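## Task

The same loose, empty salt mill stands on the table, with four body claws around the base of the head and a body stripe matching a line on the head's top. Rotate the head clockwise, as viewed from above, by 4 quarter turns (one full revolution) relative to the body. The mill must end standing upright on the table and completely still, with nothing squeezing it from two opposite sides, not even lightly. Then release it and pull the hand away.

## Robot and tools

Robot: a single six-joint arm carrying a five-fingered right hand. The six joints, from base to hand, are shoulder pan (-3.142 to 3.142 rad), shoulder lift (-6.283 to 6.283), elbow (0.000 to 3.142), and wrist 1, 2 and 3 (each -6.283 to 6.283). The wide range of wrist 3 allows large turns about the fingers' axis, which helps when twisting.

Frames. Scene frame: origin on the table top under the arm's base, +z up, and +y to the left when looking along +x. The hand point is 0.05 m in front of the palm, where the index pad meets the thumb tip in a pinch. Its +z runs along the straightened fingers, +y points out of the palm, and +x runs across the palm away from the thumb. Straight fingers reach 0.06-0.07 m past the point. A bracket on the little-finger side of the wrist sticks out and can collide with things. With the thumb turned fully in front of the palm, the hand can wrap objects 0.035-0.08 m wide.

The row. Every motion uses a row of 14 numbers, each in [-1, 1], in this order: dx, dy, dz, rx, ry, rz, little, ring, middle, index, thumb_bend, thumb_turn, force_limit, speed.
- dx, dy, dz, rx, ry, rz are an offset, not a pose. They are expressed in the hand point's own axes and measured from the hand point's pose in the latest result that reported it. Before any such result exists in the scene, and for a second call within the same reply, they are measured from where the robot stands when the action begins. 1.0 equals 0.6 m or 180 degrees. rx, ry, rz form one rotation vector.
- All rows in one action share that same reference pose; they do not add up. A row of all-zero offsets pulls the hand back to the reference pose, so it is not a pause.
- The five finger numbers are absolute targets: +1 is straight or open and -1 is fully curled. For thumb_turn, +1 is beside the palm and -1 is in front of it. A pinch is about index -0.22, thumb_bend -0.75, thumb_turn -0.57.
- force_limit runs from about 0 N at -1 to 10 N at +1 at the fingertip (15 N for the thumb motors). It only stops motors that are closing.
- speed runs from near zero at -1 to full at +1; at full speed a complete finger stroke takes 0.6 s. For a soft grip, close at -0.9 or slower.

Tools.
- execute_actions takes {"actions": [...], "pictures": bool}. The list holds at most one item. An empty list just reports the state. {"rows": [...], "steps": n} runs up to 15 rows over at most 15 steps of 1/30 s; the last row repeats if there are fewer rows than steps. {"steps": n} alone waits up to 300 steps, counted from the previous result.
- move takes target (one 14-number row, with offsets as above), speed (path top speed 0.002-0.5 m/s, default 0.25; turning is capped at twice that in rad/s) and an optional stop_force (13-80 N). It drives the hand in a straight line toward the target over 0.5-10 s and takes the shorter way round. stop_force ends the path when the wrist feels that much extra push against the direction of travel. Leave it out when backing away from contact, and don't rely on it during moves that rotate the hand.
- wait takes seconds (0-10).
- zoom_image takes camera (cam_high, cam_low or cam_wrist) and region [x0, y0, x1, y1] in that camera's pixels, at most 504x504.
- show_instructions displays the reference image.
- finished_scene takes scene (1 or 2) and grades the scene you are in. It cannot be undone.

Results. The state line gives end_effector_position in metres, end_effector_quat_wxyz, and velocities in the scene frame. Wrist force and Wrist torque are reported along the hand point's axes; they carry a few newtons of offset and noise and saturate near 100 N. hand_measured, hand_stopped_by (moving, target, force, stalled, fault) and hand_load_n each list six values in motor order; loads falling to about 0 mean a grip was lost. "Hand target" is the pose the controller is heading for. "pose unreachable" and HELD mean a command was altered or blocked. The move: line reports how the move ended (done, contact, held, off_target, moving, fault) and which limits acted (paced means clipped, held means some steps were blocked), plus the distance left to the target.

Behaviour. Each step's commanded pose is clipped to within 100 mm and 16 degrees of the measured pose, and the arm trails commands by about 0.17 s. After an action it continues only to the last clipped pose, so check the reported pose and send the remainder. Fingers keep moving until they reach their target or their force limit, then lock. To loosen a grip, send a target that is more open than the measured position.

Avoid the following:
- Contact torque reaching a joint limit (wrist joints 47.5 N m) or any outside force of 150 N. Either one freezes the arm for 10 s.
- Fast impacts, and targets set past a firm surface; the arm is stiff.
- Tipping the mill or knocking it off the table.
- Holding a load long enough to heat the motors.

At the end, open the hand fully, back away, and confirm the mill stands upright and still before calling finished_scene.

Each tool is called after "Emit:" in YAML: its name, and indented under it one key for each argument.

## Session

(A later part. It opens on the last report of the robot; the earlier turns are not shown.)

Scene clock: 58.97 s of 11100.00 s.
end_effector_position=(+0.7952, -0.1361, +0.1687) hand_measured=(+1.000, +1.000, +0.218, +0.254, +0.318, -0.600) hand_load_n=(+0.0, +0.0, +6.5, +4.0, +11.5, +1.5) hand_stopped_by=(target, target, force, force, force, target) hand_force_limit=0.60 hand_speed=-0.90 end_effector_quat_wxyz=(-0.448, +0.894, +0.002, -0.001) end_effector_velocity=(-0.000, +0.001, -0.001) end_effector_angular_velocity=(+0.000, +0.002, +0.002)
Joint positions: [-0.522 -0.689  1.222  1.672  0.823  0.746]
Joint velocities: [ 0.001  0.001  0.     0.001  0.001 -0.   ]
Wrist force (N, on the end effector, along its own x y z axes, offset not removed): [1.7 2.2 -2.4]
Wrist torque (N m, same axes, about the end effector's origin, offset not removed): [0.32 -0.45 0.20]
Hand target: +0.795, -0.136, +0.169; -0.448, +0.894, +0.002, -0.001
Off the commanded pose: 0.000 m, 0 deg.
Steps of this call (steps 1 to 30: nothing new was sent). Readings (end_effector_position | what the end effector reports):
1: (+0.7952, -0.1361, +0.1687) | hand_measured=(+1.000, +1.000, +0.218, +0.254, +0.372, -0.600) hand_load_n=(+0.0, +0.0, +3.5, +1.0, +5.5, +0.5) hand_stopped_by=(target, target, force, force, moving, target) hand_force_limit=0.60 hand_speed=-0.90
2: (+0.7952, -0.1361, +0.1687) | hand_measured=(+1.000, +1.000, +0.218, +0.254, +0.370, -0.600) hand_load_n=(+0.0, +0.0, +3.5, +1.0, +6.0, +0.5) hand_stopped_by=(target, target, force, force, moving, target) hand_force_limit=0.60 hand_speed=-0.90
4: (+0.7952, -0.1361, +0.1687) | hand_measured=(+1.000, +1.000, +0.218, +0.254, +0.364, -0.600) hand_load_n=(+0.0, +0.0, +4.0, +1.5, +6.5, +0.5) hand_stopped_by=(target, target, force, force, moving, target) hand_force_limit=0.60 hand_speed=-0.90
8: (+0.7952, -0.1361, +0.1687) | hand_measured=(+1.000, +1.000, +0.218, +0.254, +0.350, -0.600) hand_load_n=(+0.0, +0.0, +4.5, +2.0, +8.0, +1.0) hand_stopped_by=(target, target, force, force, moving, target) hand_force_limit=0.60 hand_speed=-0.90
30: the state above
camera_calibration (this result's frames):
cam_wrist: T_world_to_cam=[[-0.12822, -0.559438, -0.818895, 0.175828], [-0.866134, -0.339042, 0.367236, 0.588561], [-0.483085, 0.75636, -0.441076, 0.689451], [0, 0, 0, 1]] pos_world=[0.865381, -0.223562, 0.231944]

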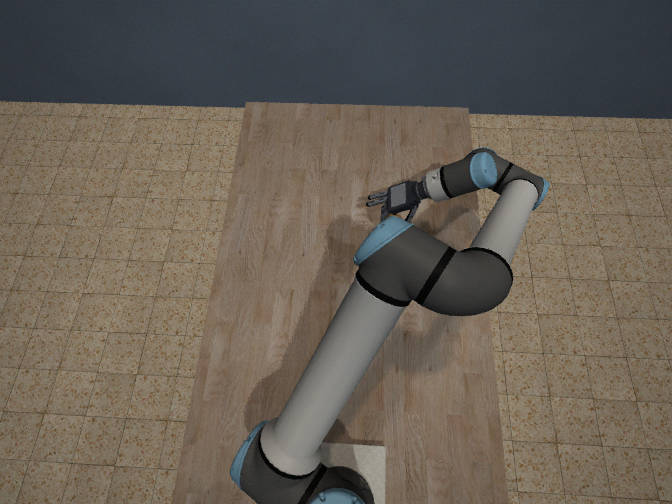

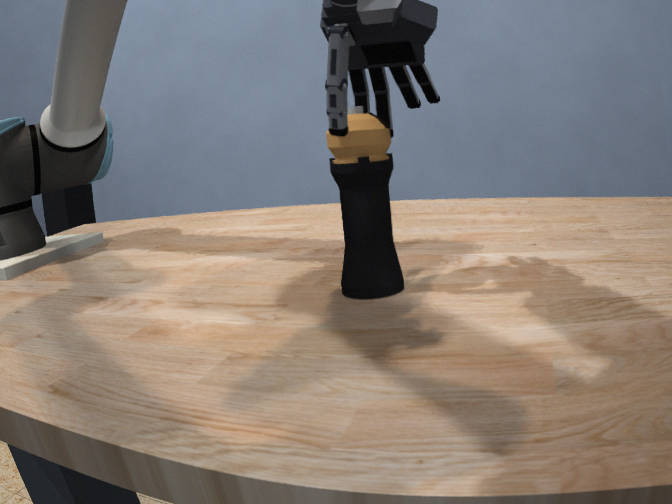

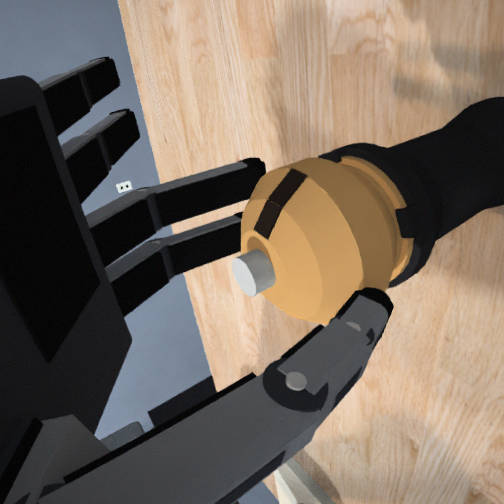

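Press 2 mm, turn 60° (unambiguous w.r.t. claws).

Emit:
move:
  target: [0,0.0027,0.002,0,0,0,1,1,-0.3,-0.3,-0.7,-0.6,0.6,-0.9]
  speed: 0.004

Emit:
move:
  target: [0,0.0009,0.0007,0,0.267,0.1995,1,1,-0.3,-0.3,-0.7,-0.6,0.6,-0.9]
  speed: 0.15

Scene clock: 61.40 s of 11100.00 s.
end_effector_position=(+0.7952, -0.1361, +0.1668) hand_measured=(+1.000, +1.000, +0.218, +0.254, +0.320, -0.600) hand_load_n=(+0.0, +0.0, +6.5, +5.5, +13.0, +2.0) hand_stopped_by=(target, target, force, force, force, target) hand_force_limit=0.60 hand_speed=-0.90 end_effector_quat_wxyz=(-0.448, +0.894, +0.002, -0.001) end_effector_velocity=(-0.001, -0.001, -0.001) end_effector_angular_velocity=(+0.000, +0.002, -0.001)
Joint positions: [-0.522 -0.687  1.223  1.67   0.823  0.746]
Joint velocities: [-0.002  0.001  0.001 -0.001  0.001  0.   ]
Wrist force (N, on the end effector, along its own x y z axes, offset not removed): [-2.2 -5.8 -10.7]
Wrist torque (N m, same axes, about the end effector's origin, offset not removed): [0.37 0.27 -0.01]
Hand target: +0.795, -0.136, +0.167; -0.448, +0.894, +0.002, -0.001
Off the commanded pose: 0.000 m, 0 deg.
move: done
camera_calibration (this result's frames):
cam_wrist: T_world_to_cam=[[-0.128219, -0.559425, -0.818904, 0.174292], [-0.866145, -0.33903, 0.36722, 0.589263], [-0.483065, 0.756375, -0.441073, 0.688626], [0, 0, 0, 1]] pos_world=[0.865386, -0.223578, 0.230073]

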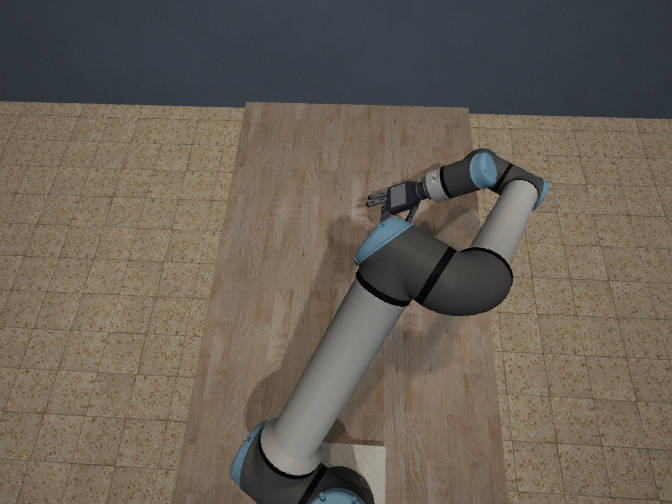

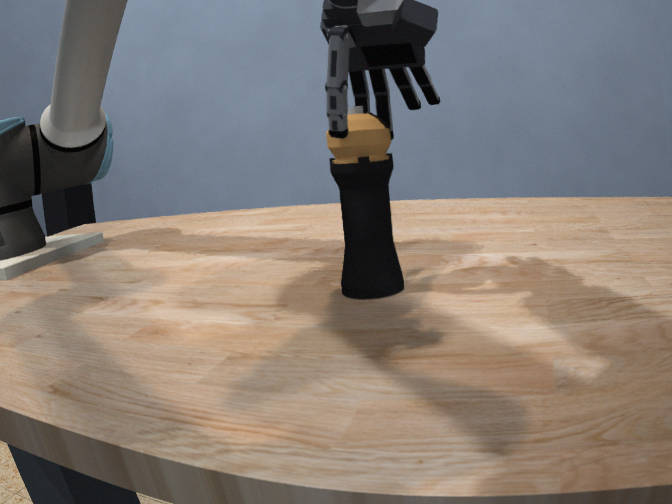

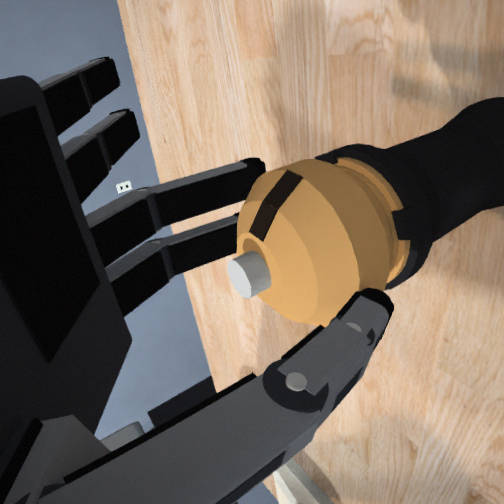

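Scene clock: 65.40 s of 11100.00 s.
end_effector_position=(+0.7950, -0.1359, +0.1660) hand_measured=(+1.000, +1.000, +0.218, +0.256, +0.320, -0.600) hand_load_n=(+0.0, +0.0, +7.5, +6.5, +12.0, +0.5) hand_stopped_by=(target, target, force, force, force, target) hand_force_limit=0.60 hand_speed=-0.90 end_effector_quat_wxyz=(-0.390, +0.776, -0.444, +0.223) end_effector_velocity=(-0.002, +0.000, -0.002) end_effector_angular_velocity=(+0.001, +0.003, -0.016)
Joint positions: [-0.579 -1.047  1.612  0.51   0.741  2.216]
Joint velocities: [ 0.001 -0.006  0.01  -0.016  0.009  0.021]
Wrist force (N, on the end effector, along its own x y z axes, offset not removed): [1.4 -7.9 -8.9]
Wrist torque (N m, same axes, about the end effector's origin, offset not removed): [0.37 -0.37 0.21]
Hand target: +0.795, -0.136, +0.166; -0.390, +0.775, -0.445, +0.223
Off the commanded pose: 0.000 m, 0 deg.
move: done
camera_calibration (this result's frames):
cam_wrist: T_world_to_cam=[[-0.547358, -0.16901, -0.819655, 0.560126], [-0.729081, 0.577162, 0.367865, 0.604837], [0.410901, 0.798949, -0.439136, -0.0172367], [0, 0, 0, 1]] pos_world=[0.754648, -0.240651, 0.229042]

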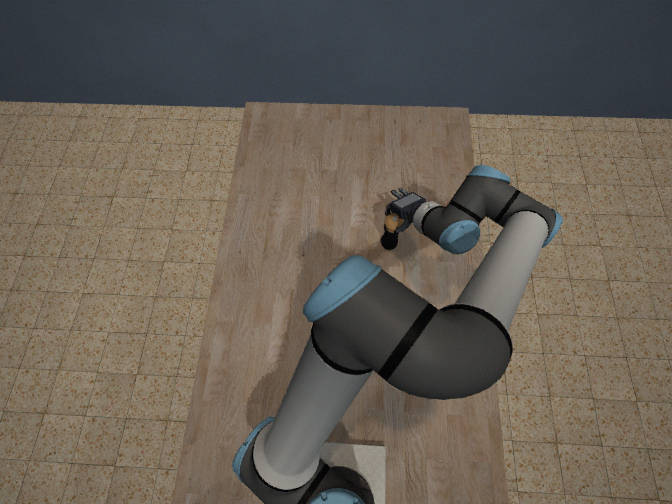

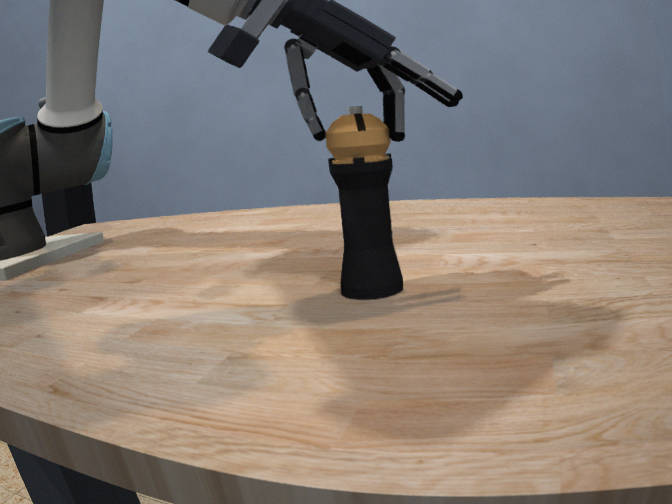

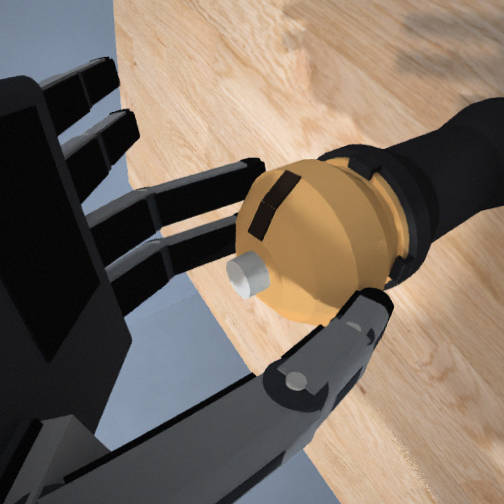

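Emit:
move:
  target: [0,0.0009,0.0007,0,0.2675,0.1993,1,1,-0.3,-0.3,-0.7,-0.6,0.6,-0.9]
  speed: 0.15

Emit:
move:
  target: [0,0.0009,0.0007,0,0.2675,0.1993,1,1,-0.3,-0.3,-0.7,-0.6,0.6,-0.9]
  speed: 0.15

Emit:
move:
  target: [0,0.0009,0.0007,0,0.2675,0.1993,1,1,-0.3,-0.3,-0.7,-0.6,0.6,-0.9]
  speed: 0.15

Scene clock: 70.53 s of 11100.00 s.
end_effector_position=(+0.7950, -0.1359, +0.1649) hand_measured=(+1.000, +1.000, +0.218, +0.256, +0.320, -0.600) hand_load_n=(+0.0, +0.0, +7.5, +6.5, +12.5, +1.0) hand_stopped_by=(target, target, force, force, force, target) hand_force_limit=0.60 hand_speed=-0.90 end_effector_quat_wxyz=(+0.227, -0.450, +0.772, -0.387) end_effector_velocity=(+0.000, -0.001, +0.000) end_effector_angular_velocity=(-0.001, +0.000, -0.019)
Joint positions: [-0.363 -1.237  1.821  0.064  1.652  3.214]
Joint velocities: [ 0.004  0.002 -0.003  0.002  0.019  0.012]
Wrist force (N, on the end effector, along its own x y z axes, offset not removed): [-0.7 -9.4 -10.7]
Wrist torque (N m, same axes, about the end effector's origin, offset not removed): [0.20 -0.16 0.10]
Hand target: +0.795, -0.136, +0.165; +0.226, -0.450, +0.772, -0.388
Off the commanded pose: 0.000 m, 0 deg.
move: done
camera_calibration (this result's frames):
cam_wrist: T_world_to_cam=[[-0.420689, 0.388795, -0.81967, 0.534353], [0.133572, 0.92021, 0.36793, -0.0339266], [0.897318, 0.0452994, -0.439055, -0.506909], [0, 0, 0, 1]] pos_world=[0.684187, -0.153572, 0.227915]

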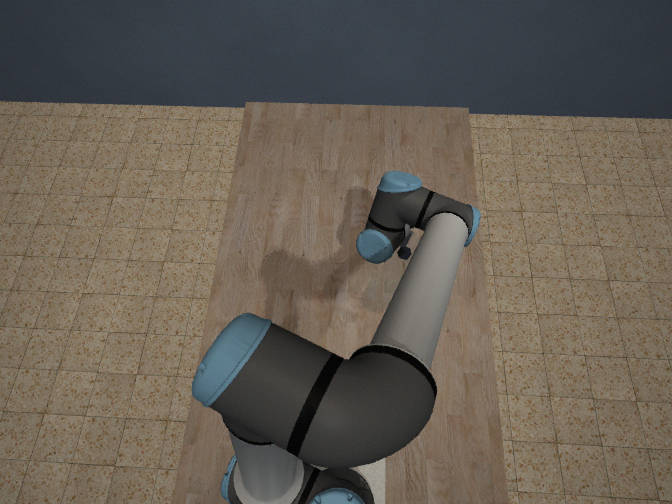

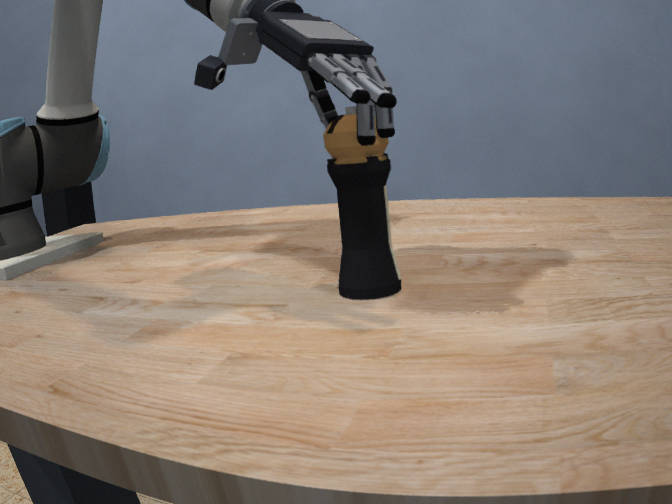

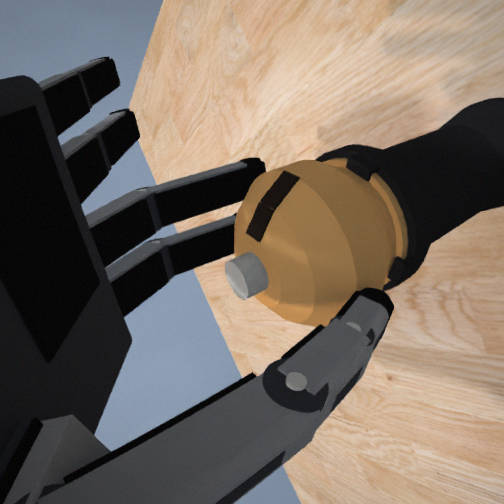

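Scene clock: 74.53 s of 11100.00 s.
end_effector_position=(+0.7951, -0.1362, +0.1642) hand_measured=(+1.000, +1.000, +0.218, +0.256, +0.320, -0.600) hand_load_n=(+0.0, +0.0, +8.0, +7.5, +12.0, +1.5) hand_stopped_by=(target, target, force, force, force, target) hand_force_limit=0.60 hand_speed=-0.90 end_effector_quat_wxyz=(+0.003, -0.004, +0.894, -0.449) end_effector_velocity=(-0.000, +0.001, +0.001) end_effector_angular_velocity=(+0.002, +0.002, -0.017)
Joint positions: [-0.137 -0.926  1.462  0.789  2.469  4.404]
Joint velocities: [ 0.002  0.007 -0.009  0.028  0.003  0.03 ]
Wrist force (N, on the end effector, along its own x y z axes, offset not removed): [0.4 -10.8 -8.1]
Wrist torque (N m, same axes, about the end effector's origin, offset not removed): [0.21 -0.42 0.15]
Hand target: +0.795, -0.136, +0.164; +0.002, -0.003, +0.894, -0.449
Off the commanded pose: 0.000 m, 0 deg.
move: done
camera_calibration (this result's frames):
cam_wrist: T_world_to_cam=[[0.126648, 0.558777, -0.819591, 0.121887], [0.863119, 0.345121, 0.368669, -0.691945], [0.488861, -0.754096, -0.438582, -0.291454], [0, 0, 0, 1]] pos_world=[0.724275, -0.0490875, 0.227169]

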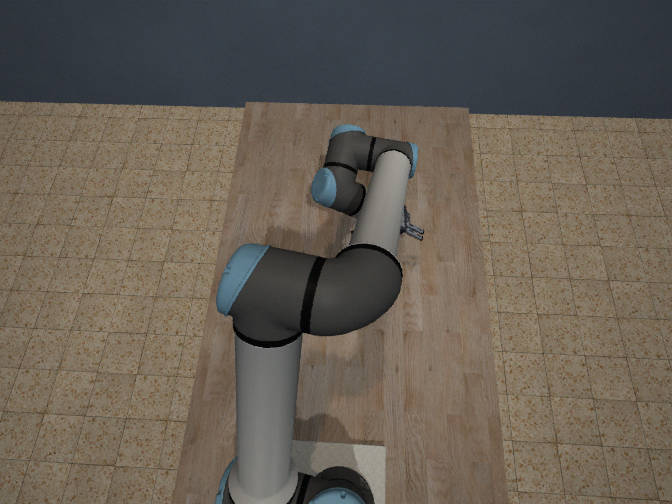

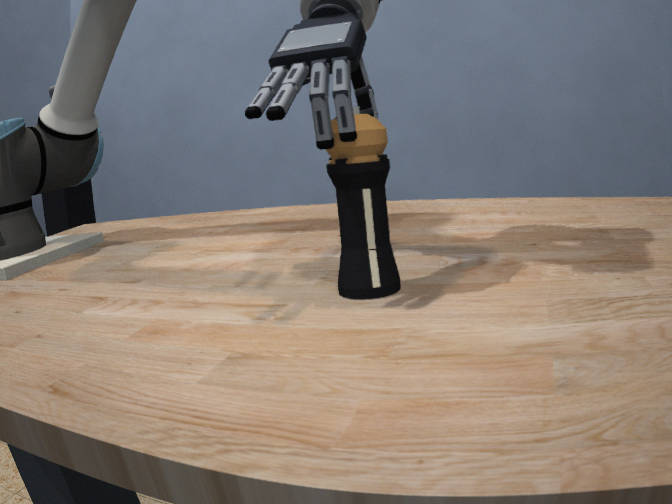

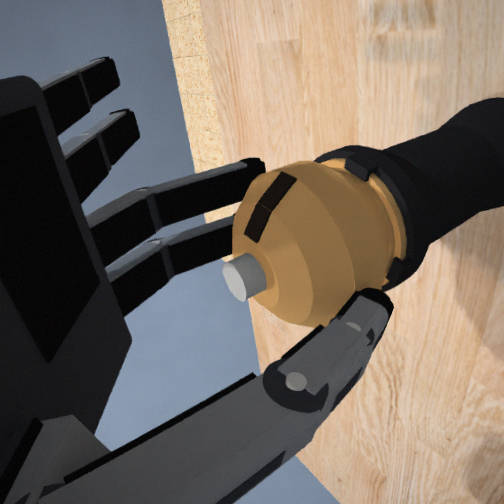

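Scene clock: 78.50 s of 11100.00 s.
end_effector_position=(+0.7950, -0.1363, +0.1638) hand_measured=(+1.000, +1.000, +0.218, +0.256, +0.320, -0.600) hand_load_n=(+0.0, +0.0, +7.5, +7.5, +12.0, +1.0) hand_stopped_by=(target, target, force, force, force, target) hand_force_limit=0.60 hand_speed=-0.90 end_effector_quat_wxyz=(-0.221, +0.443, +0.776, -0.390) end_effector_velocity=(+0.000, +0.000, -0.000) end_effector_angular_velocity=(+0.000, +0.002, -0.015)
Joint positions: [-0.168 -0.618  1.113  1.852  2.141  5.773]
Joint velocities: [-0.001  0.004 -0.005  0.01  -0.01   0.012]
Wrist force (N, on the end effector, along its own x y z axes, offset not removed): [-0.9 -11.9 -8.4]
Wrist torque (N m, same axes, about the end effector's origin, offset not removed): [-0.09 -0.25 -0.06]
Hand target: +0.795, -0.136, +0.164; -0.222, +0.444, +0.776, -0.390
Off the commanded pose: 0.000 m, 0 deg.
move: done
camera_calibration (this result's frames):
cam_wrist: T_world_to_cam=[[0.547992, 0.169471, -0.819136, -0.266475], [0.730038, -0.574944, 0.369437, -0.711387], [-0.408349, -0.800449, -0.438785, 0.415411], [0, 0, 0, 1]] pos_world=[0.834999, -0.0313334, 0.226809]

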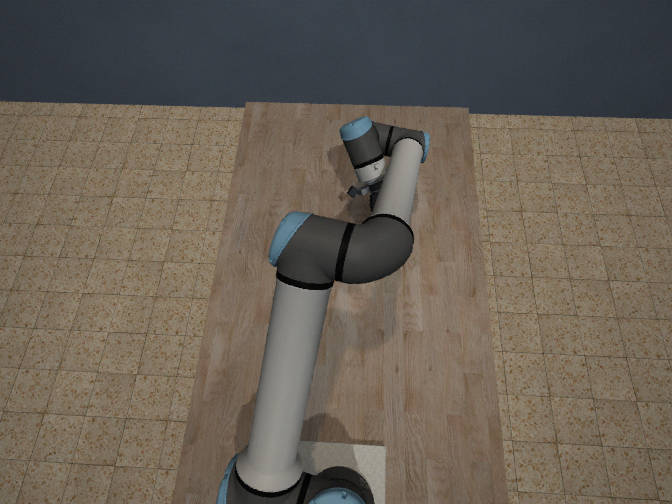

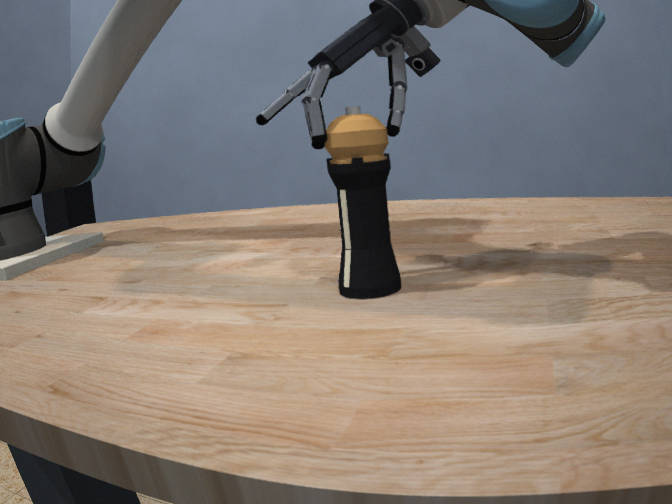

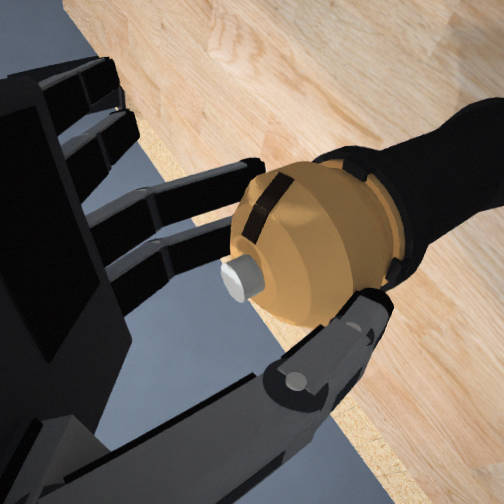

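Emit:
execute_actions:
  actions:
    - {"rows":[[0,-0.0013,-0.001,0,0,0,1,1,0.45,0.45,0.8,-0.6,0.4,-0.3]],"steps":12}
  pictures: false

Emit:
move:
  target: [0,-0.1136,-0.085,-0.2956,0,0,1,1,0.5,0.5,1,-0.6,0.4,0]
  speed: 0.2

Emit:
move:
  target: [0,0,0,0,0,-0.667,1,1,0.5,0.5,1,-0.6,0.4,0]
  speed: 0.5

Emit:
move:
  target: [0,0,0,0,0,-0.667,1,1,0.5,0.5,1,-0.6,0.4,0]
  speed: 0.5

Scene clock: 81.67 s of 11100.00 s.
end_effector_position=(+0.7950, -0.1363, +0.1647) hand_measured=(+1.000, +1.000, +0.450, +0.450, +0.532, -0.600) hand_load_n=(+0.0, +0.0, +0.0, +0.0, +0.0, +0.0) hand_stopped_by=(target, target, target, target, moving, target) hand_force_limit=0.40 hand_speed=-0.30 end_effector_quat_wxyz=(-0.221, +0.443, +0.776, -0.390) end_effector_velocity=(+0.001, +0.000, +0.002) end_effector_angular_velocity=(-0.001, -0.002, +0.003)
Joint positions: [-0.169 -0.618  1.113  1.853  2.14   5.773]
Joint velocities: [ 0.001 -0.002 -0.001  0.001  0.002 -0.002]
Wrist force (N, on the end effector, along its own x y z axes, offset not removed): [1.4 -1.3 -1.8]
Wrist torque (N m, same axes, about the end effector's origin, offset not removed): [0.02 -0.45 0.27]
Hand target: +0.795, -0.136, +0.165; -0.221, +0.443, +0.776, -0.390
Off the commanded pose: 0.000 m, 0 deg.
Steps of this call (steps 1 to 83: nothing new was sent; steps 84 to 95: all 12 steps of this action). Readings (end_effector_position | what the end effector reports):
84: (+0.7950, -0.1363, +0.1638) | hand_measured=(+1.000, +1.000, +0.218, +0.256, +0.320, -0.600) hand_load_n=(+0.0, +0.0, +7.5, +7.5, +12.0, +1.0) hand_stopped_by=(target, target, moving, moving, moving, target) hand_force_limit=0.40 hand_speed=-0.30
85: (+0.7950, -0.1363, +0.1638) | hand_measured=(+1.000, +1.000, +0.218, +0.256, +0.320, -0.600) hand_load_n=(+0.0, +0.0, +7.5, +7.5, +12.0, +1.0) hand_stopped_by=(target, target, moving, moving, moving, target) hand_force_limit=0.40 hand_speed=-0.30
87: (+0.7950, -0.1363, +0.1641) | hand_measured=(+1.000, +1.000, +0.254, +0.290, +0.336, -0.600) hand_load_n=(+0.0, +0.0, +0.5, +0.0, +1.5, +0.5) hand_stopped_by=(target, target, moving, moving, moving, target) hand_force_limit=0.40 hand_speed=-0.30
91: (+0.7950, -0.1364, +0.1645) | hand_measured=(+1.000, +1.000, +0.408, +0.446, +0.434, -0.600) hand_load_n=(+0.0, +0.0, +0.0, +0.0, +0.0, +0.0) hand_stopped_by=(target, target, moving, moving, moving, target) hand_force_limit=0.40 hand_speed=-0.30
95: the state above

Scene clock: 85.07 s of 11100.00 s.
end_effector_position=(+0.7951, -0.1359, +0.2498) hand_measured=(+1.000, +1.000, +0.500, +0.500, +1.000, -0.600) hand_load_n=(+0.0, +0.0, +0.0, +0.0, +0.0, +0.0) hand_stopped_by=(target, target, target, target, target, target) hand_force_limit=0.40 hand_speed=0.00 end_effector_quat_wxyz=(-0.000, +0.495, +0.869, -0.002) end_effector_velocity=(+0.001, +0.002, +0.001) end_effector_angular_velocity=(+0.008, -0.016, +0.002)
Joint positions: [-0.389 -1.035  1.422  1.19   1.566  5.317]
Joint velocities: [-0.002 -0.005  0.006 -0.012 -0.014 -0.004]
Wrist force (N, on the end effector, along its own x y z axes, offset not removed): [-0.8 -0.6 -1.7]
Wrist torque (N m, same axes, about the end effector's origin, offset not removed): [0.05 -0.18 0.05]
Hand target: +0.795, -0.136, +0.250; +0.000, +0.495, +0.869, -0.001
Off the commanded pose: 0.000 m, 0 deg.
move: done
camera_calibration (this result's frames):
cam_wrist: T_world_to_cam=[[0.919034, 0.391584, -0.0451467, -0.654324], [0.362004, -0.793145, 0.489769, -0.510051], [0.155977, -0.466457, -0.870683, 0.158047], [0, 0, 0, 1]] pos_world=[0.761336, -0.0745998, 0.357875]

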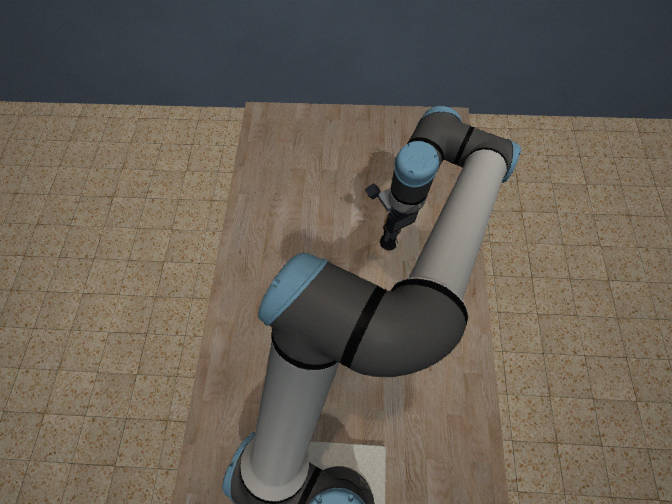

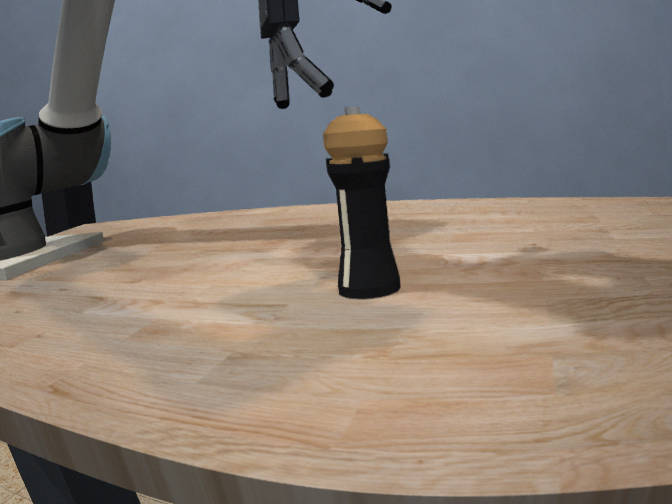

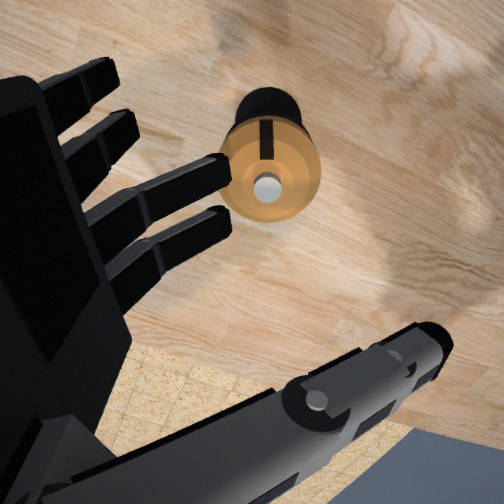

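Scene clock: 87.90 s of 11100.00 s.
end_effector_position=(+0.7952, -0.1357, +0.2500) hand_measured=(+1.000, +1.000, +0.500, +0.500, +1.000, -0.600) hand_load_n=(+0.0, +0.0, +0.0, +0.0, +0.0, +0.0) hand_stopped_by=(target, target, target, target, target, target) hand_force_limit=0.40 hand_speed=0.00 end_effector_quat_wxyz=(-0.002, -0.504, +0.863, -0.001) end_effector_velocity=(-0.001, +0.000, -0.000) end_effector_angular_velocity=(+0.001, +0.002, +0.015)
Joint positions: [-0.393 -0.846  1.108  1.315  1.566  3.219]
Joint velocities: [ 0.001  0.001 -0.001  0.002  0.    -0.014]
Wrist force (N, on the end effector, along its own x y z axes, offset not removed): [-0.1 -0.2 0.3]
Wrist torque (N m, same axes, about the end effector's origin, offset not removed): [0.00 -0.36 0.19]
Hand target: +0.795, -0.136, +0.250; -0.002, -0.505, +0.863, -0.000
Off the commanded pose: 0.000 m, 0 deg.
move: done
camera_calibration (this result's frames):
cam_wrist: T_world_to_cam=[[-0.798417, 0.600642, -0.0419507, 0.738777], [0.509024, 0.71056, 0.485797, -0.421878], [0.321599, 0.366515, -0.873064, 0.140206], [0, 0, 0, 1]] pos_world=[0.759508, -0.195359, 0.358348]

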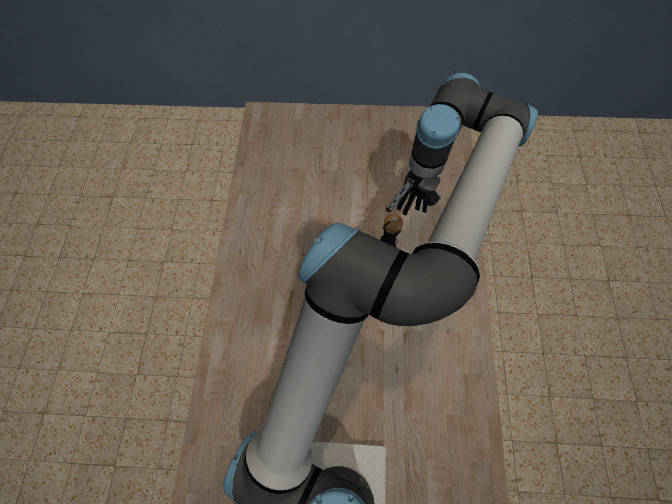

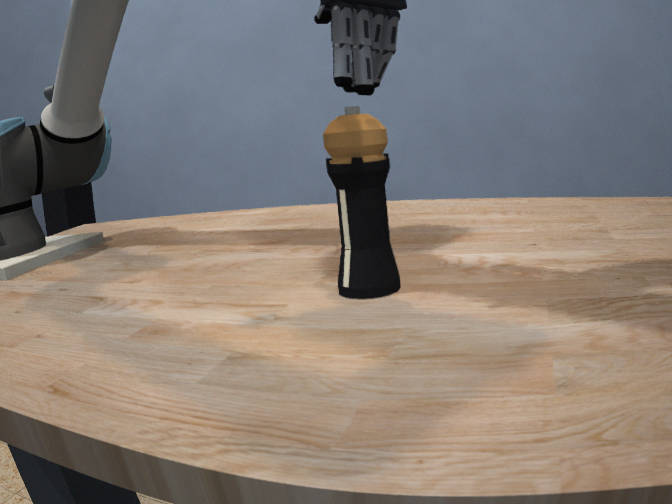

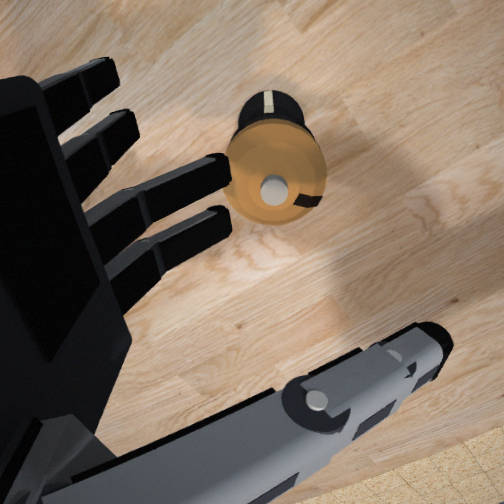

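Scene clock: 90.73 s of 11100.00 s.
end_effector_position=(+0.7949, -0.1357, +0.2497) hand_measured=(+1.000, +1.000, +0.500, +0.500, +1.000, -0.600) hand_load_n=(+0.0, +0.0, +0.0, +0.0, +0.0, +0.0) hand_stopped_by=(target, target, target, target, target, target) hand_force_limit=0.40 hand_speed=0.00 end_effector_quat_wxyz=(+0.001, +1.000, +0.005, -0.001) end_effector_velocity=(+0.000, +0.001, -0.001) end_effector_angular_velocity=(+0.001, -0.002, +0.016)
Joint positions: [-0.264 -0.892  1.186  1.282  1.565  1.255]
Joint velocities: [ 0.001 -0.002  0.004 -0.004 -0.001 -0.016]
Wrist force (N, on the end effector, along its own x y z axes, offset not removed): [0.9 -0.9 -2.4]
Wrist torque (N m, same axes, about the end effector's origin, offset not removed): [0.06 -0.34 0.20]
Hand target: +0.795, -0.136, +0.250; +0.001, +1.000, +0.006, -0.001
Off the commanded pose: 0.000 m, 0 deg.
move: done
camera_calibration (this result's frames):
cam_wrist: T_world_to_cam=[[-0.121959, -0.991765, -0.0390779, -0.0159624], [-0.866967, 0.0872795, 0.490663, 0.586369], [-0.483212, 0.0937203, -0.870473, 0.74219], [0, 0, 0, 1]] pos_world=[0.865051, -0.136567, 0.357723]

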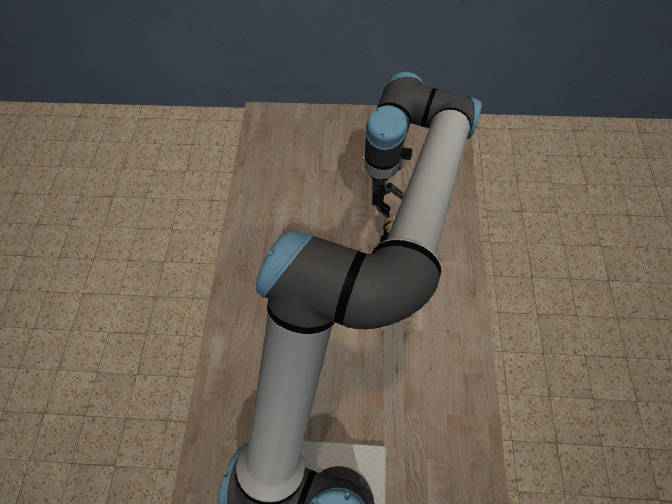

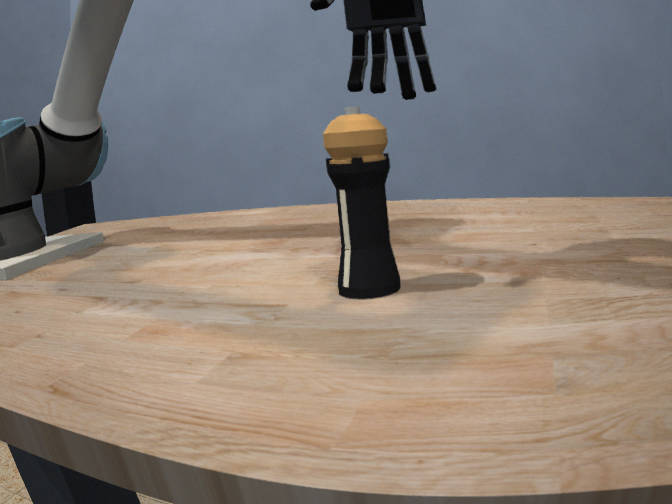

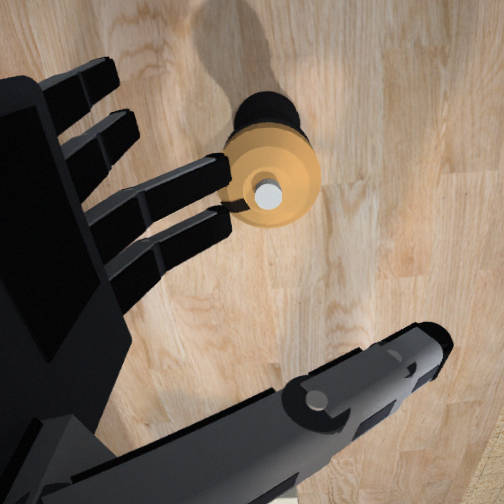

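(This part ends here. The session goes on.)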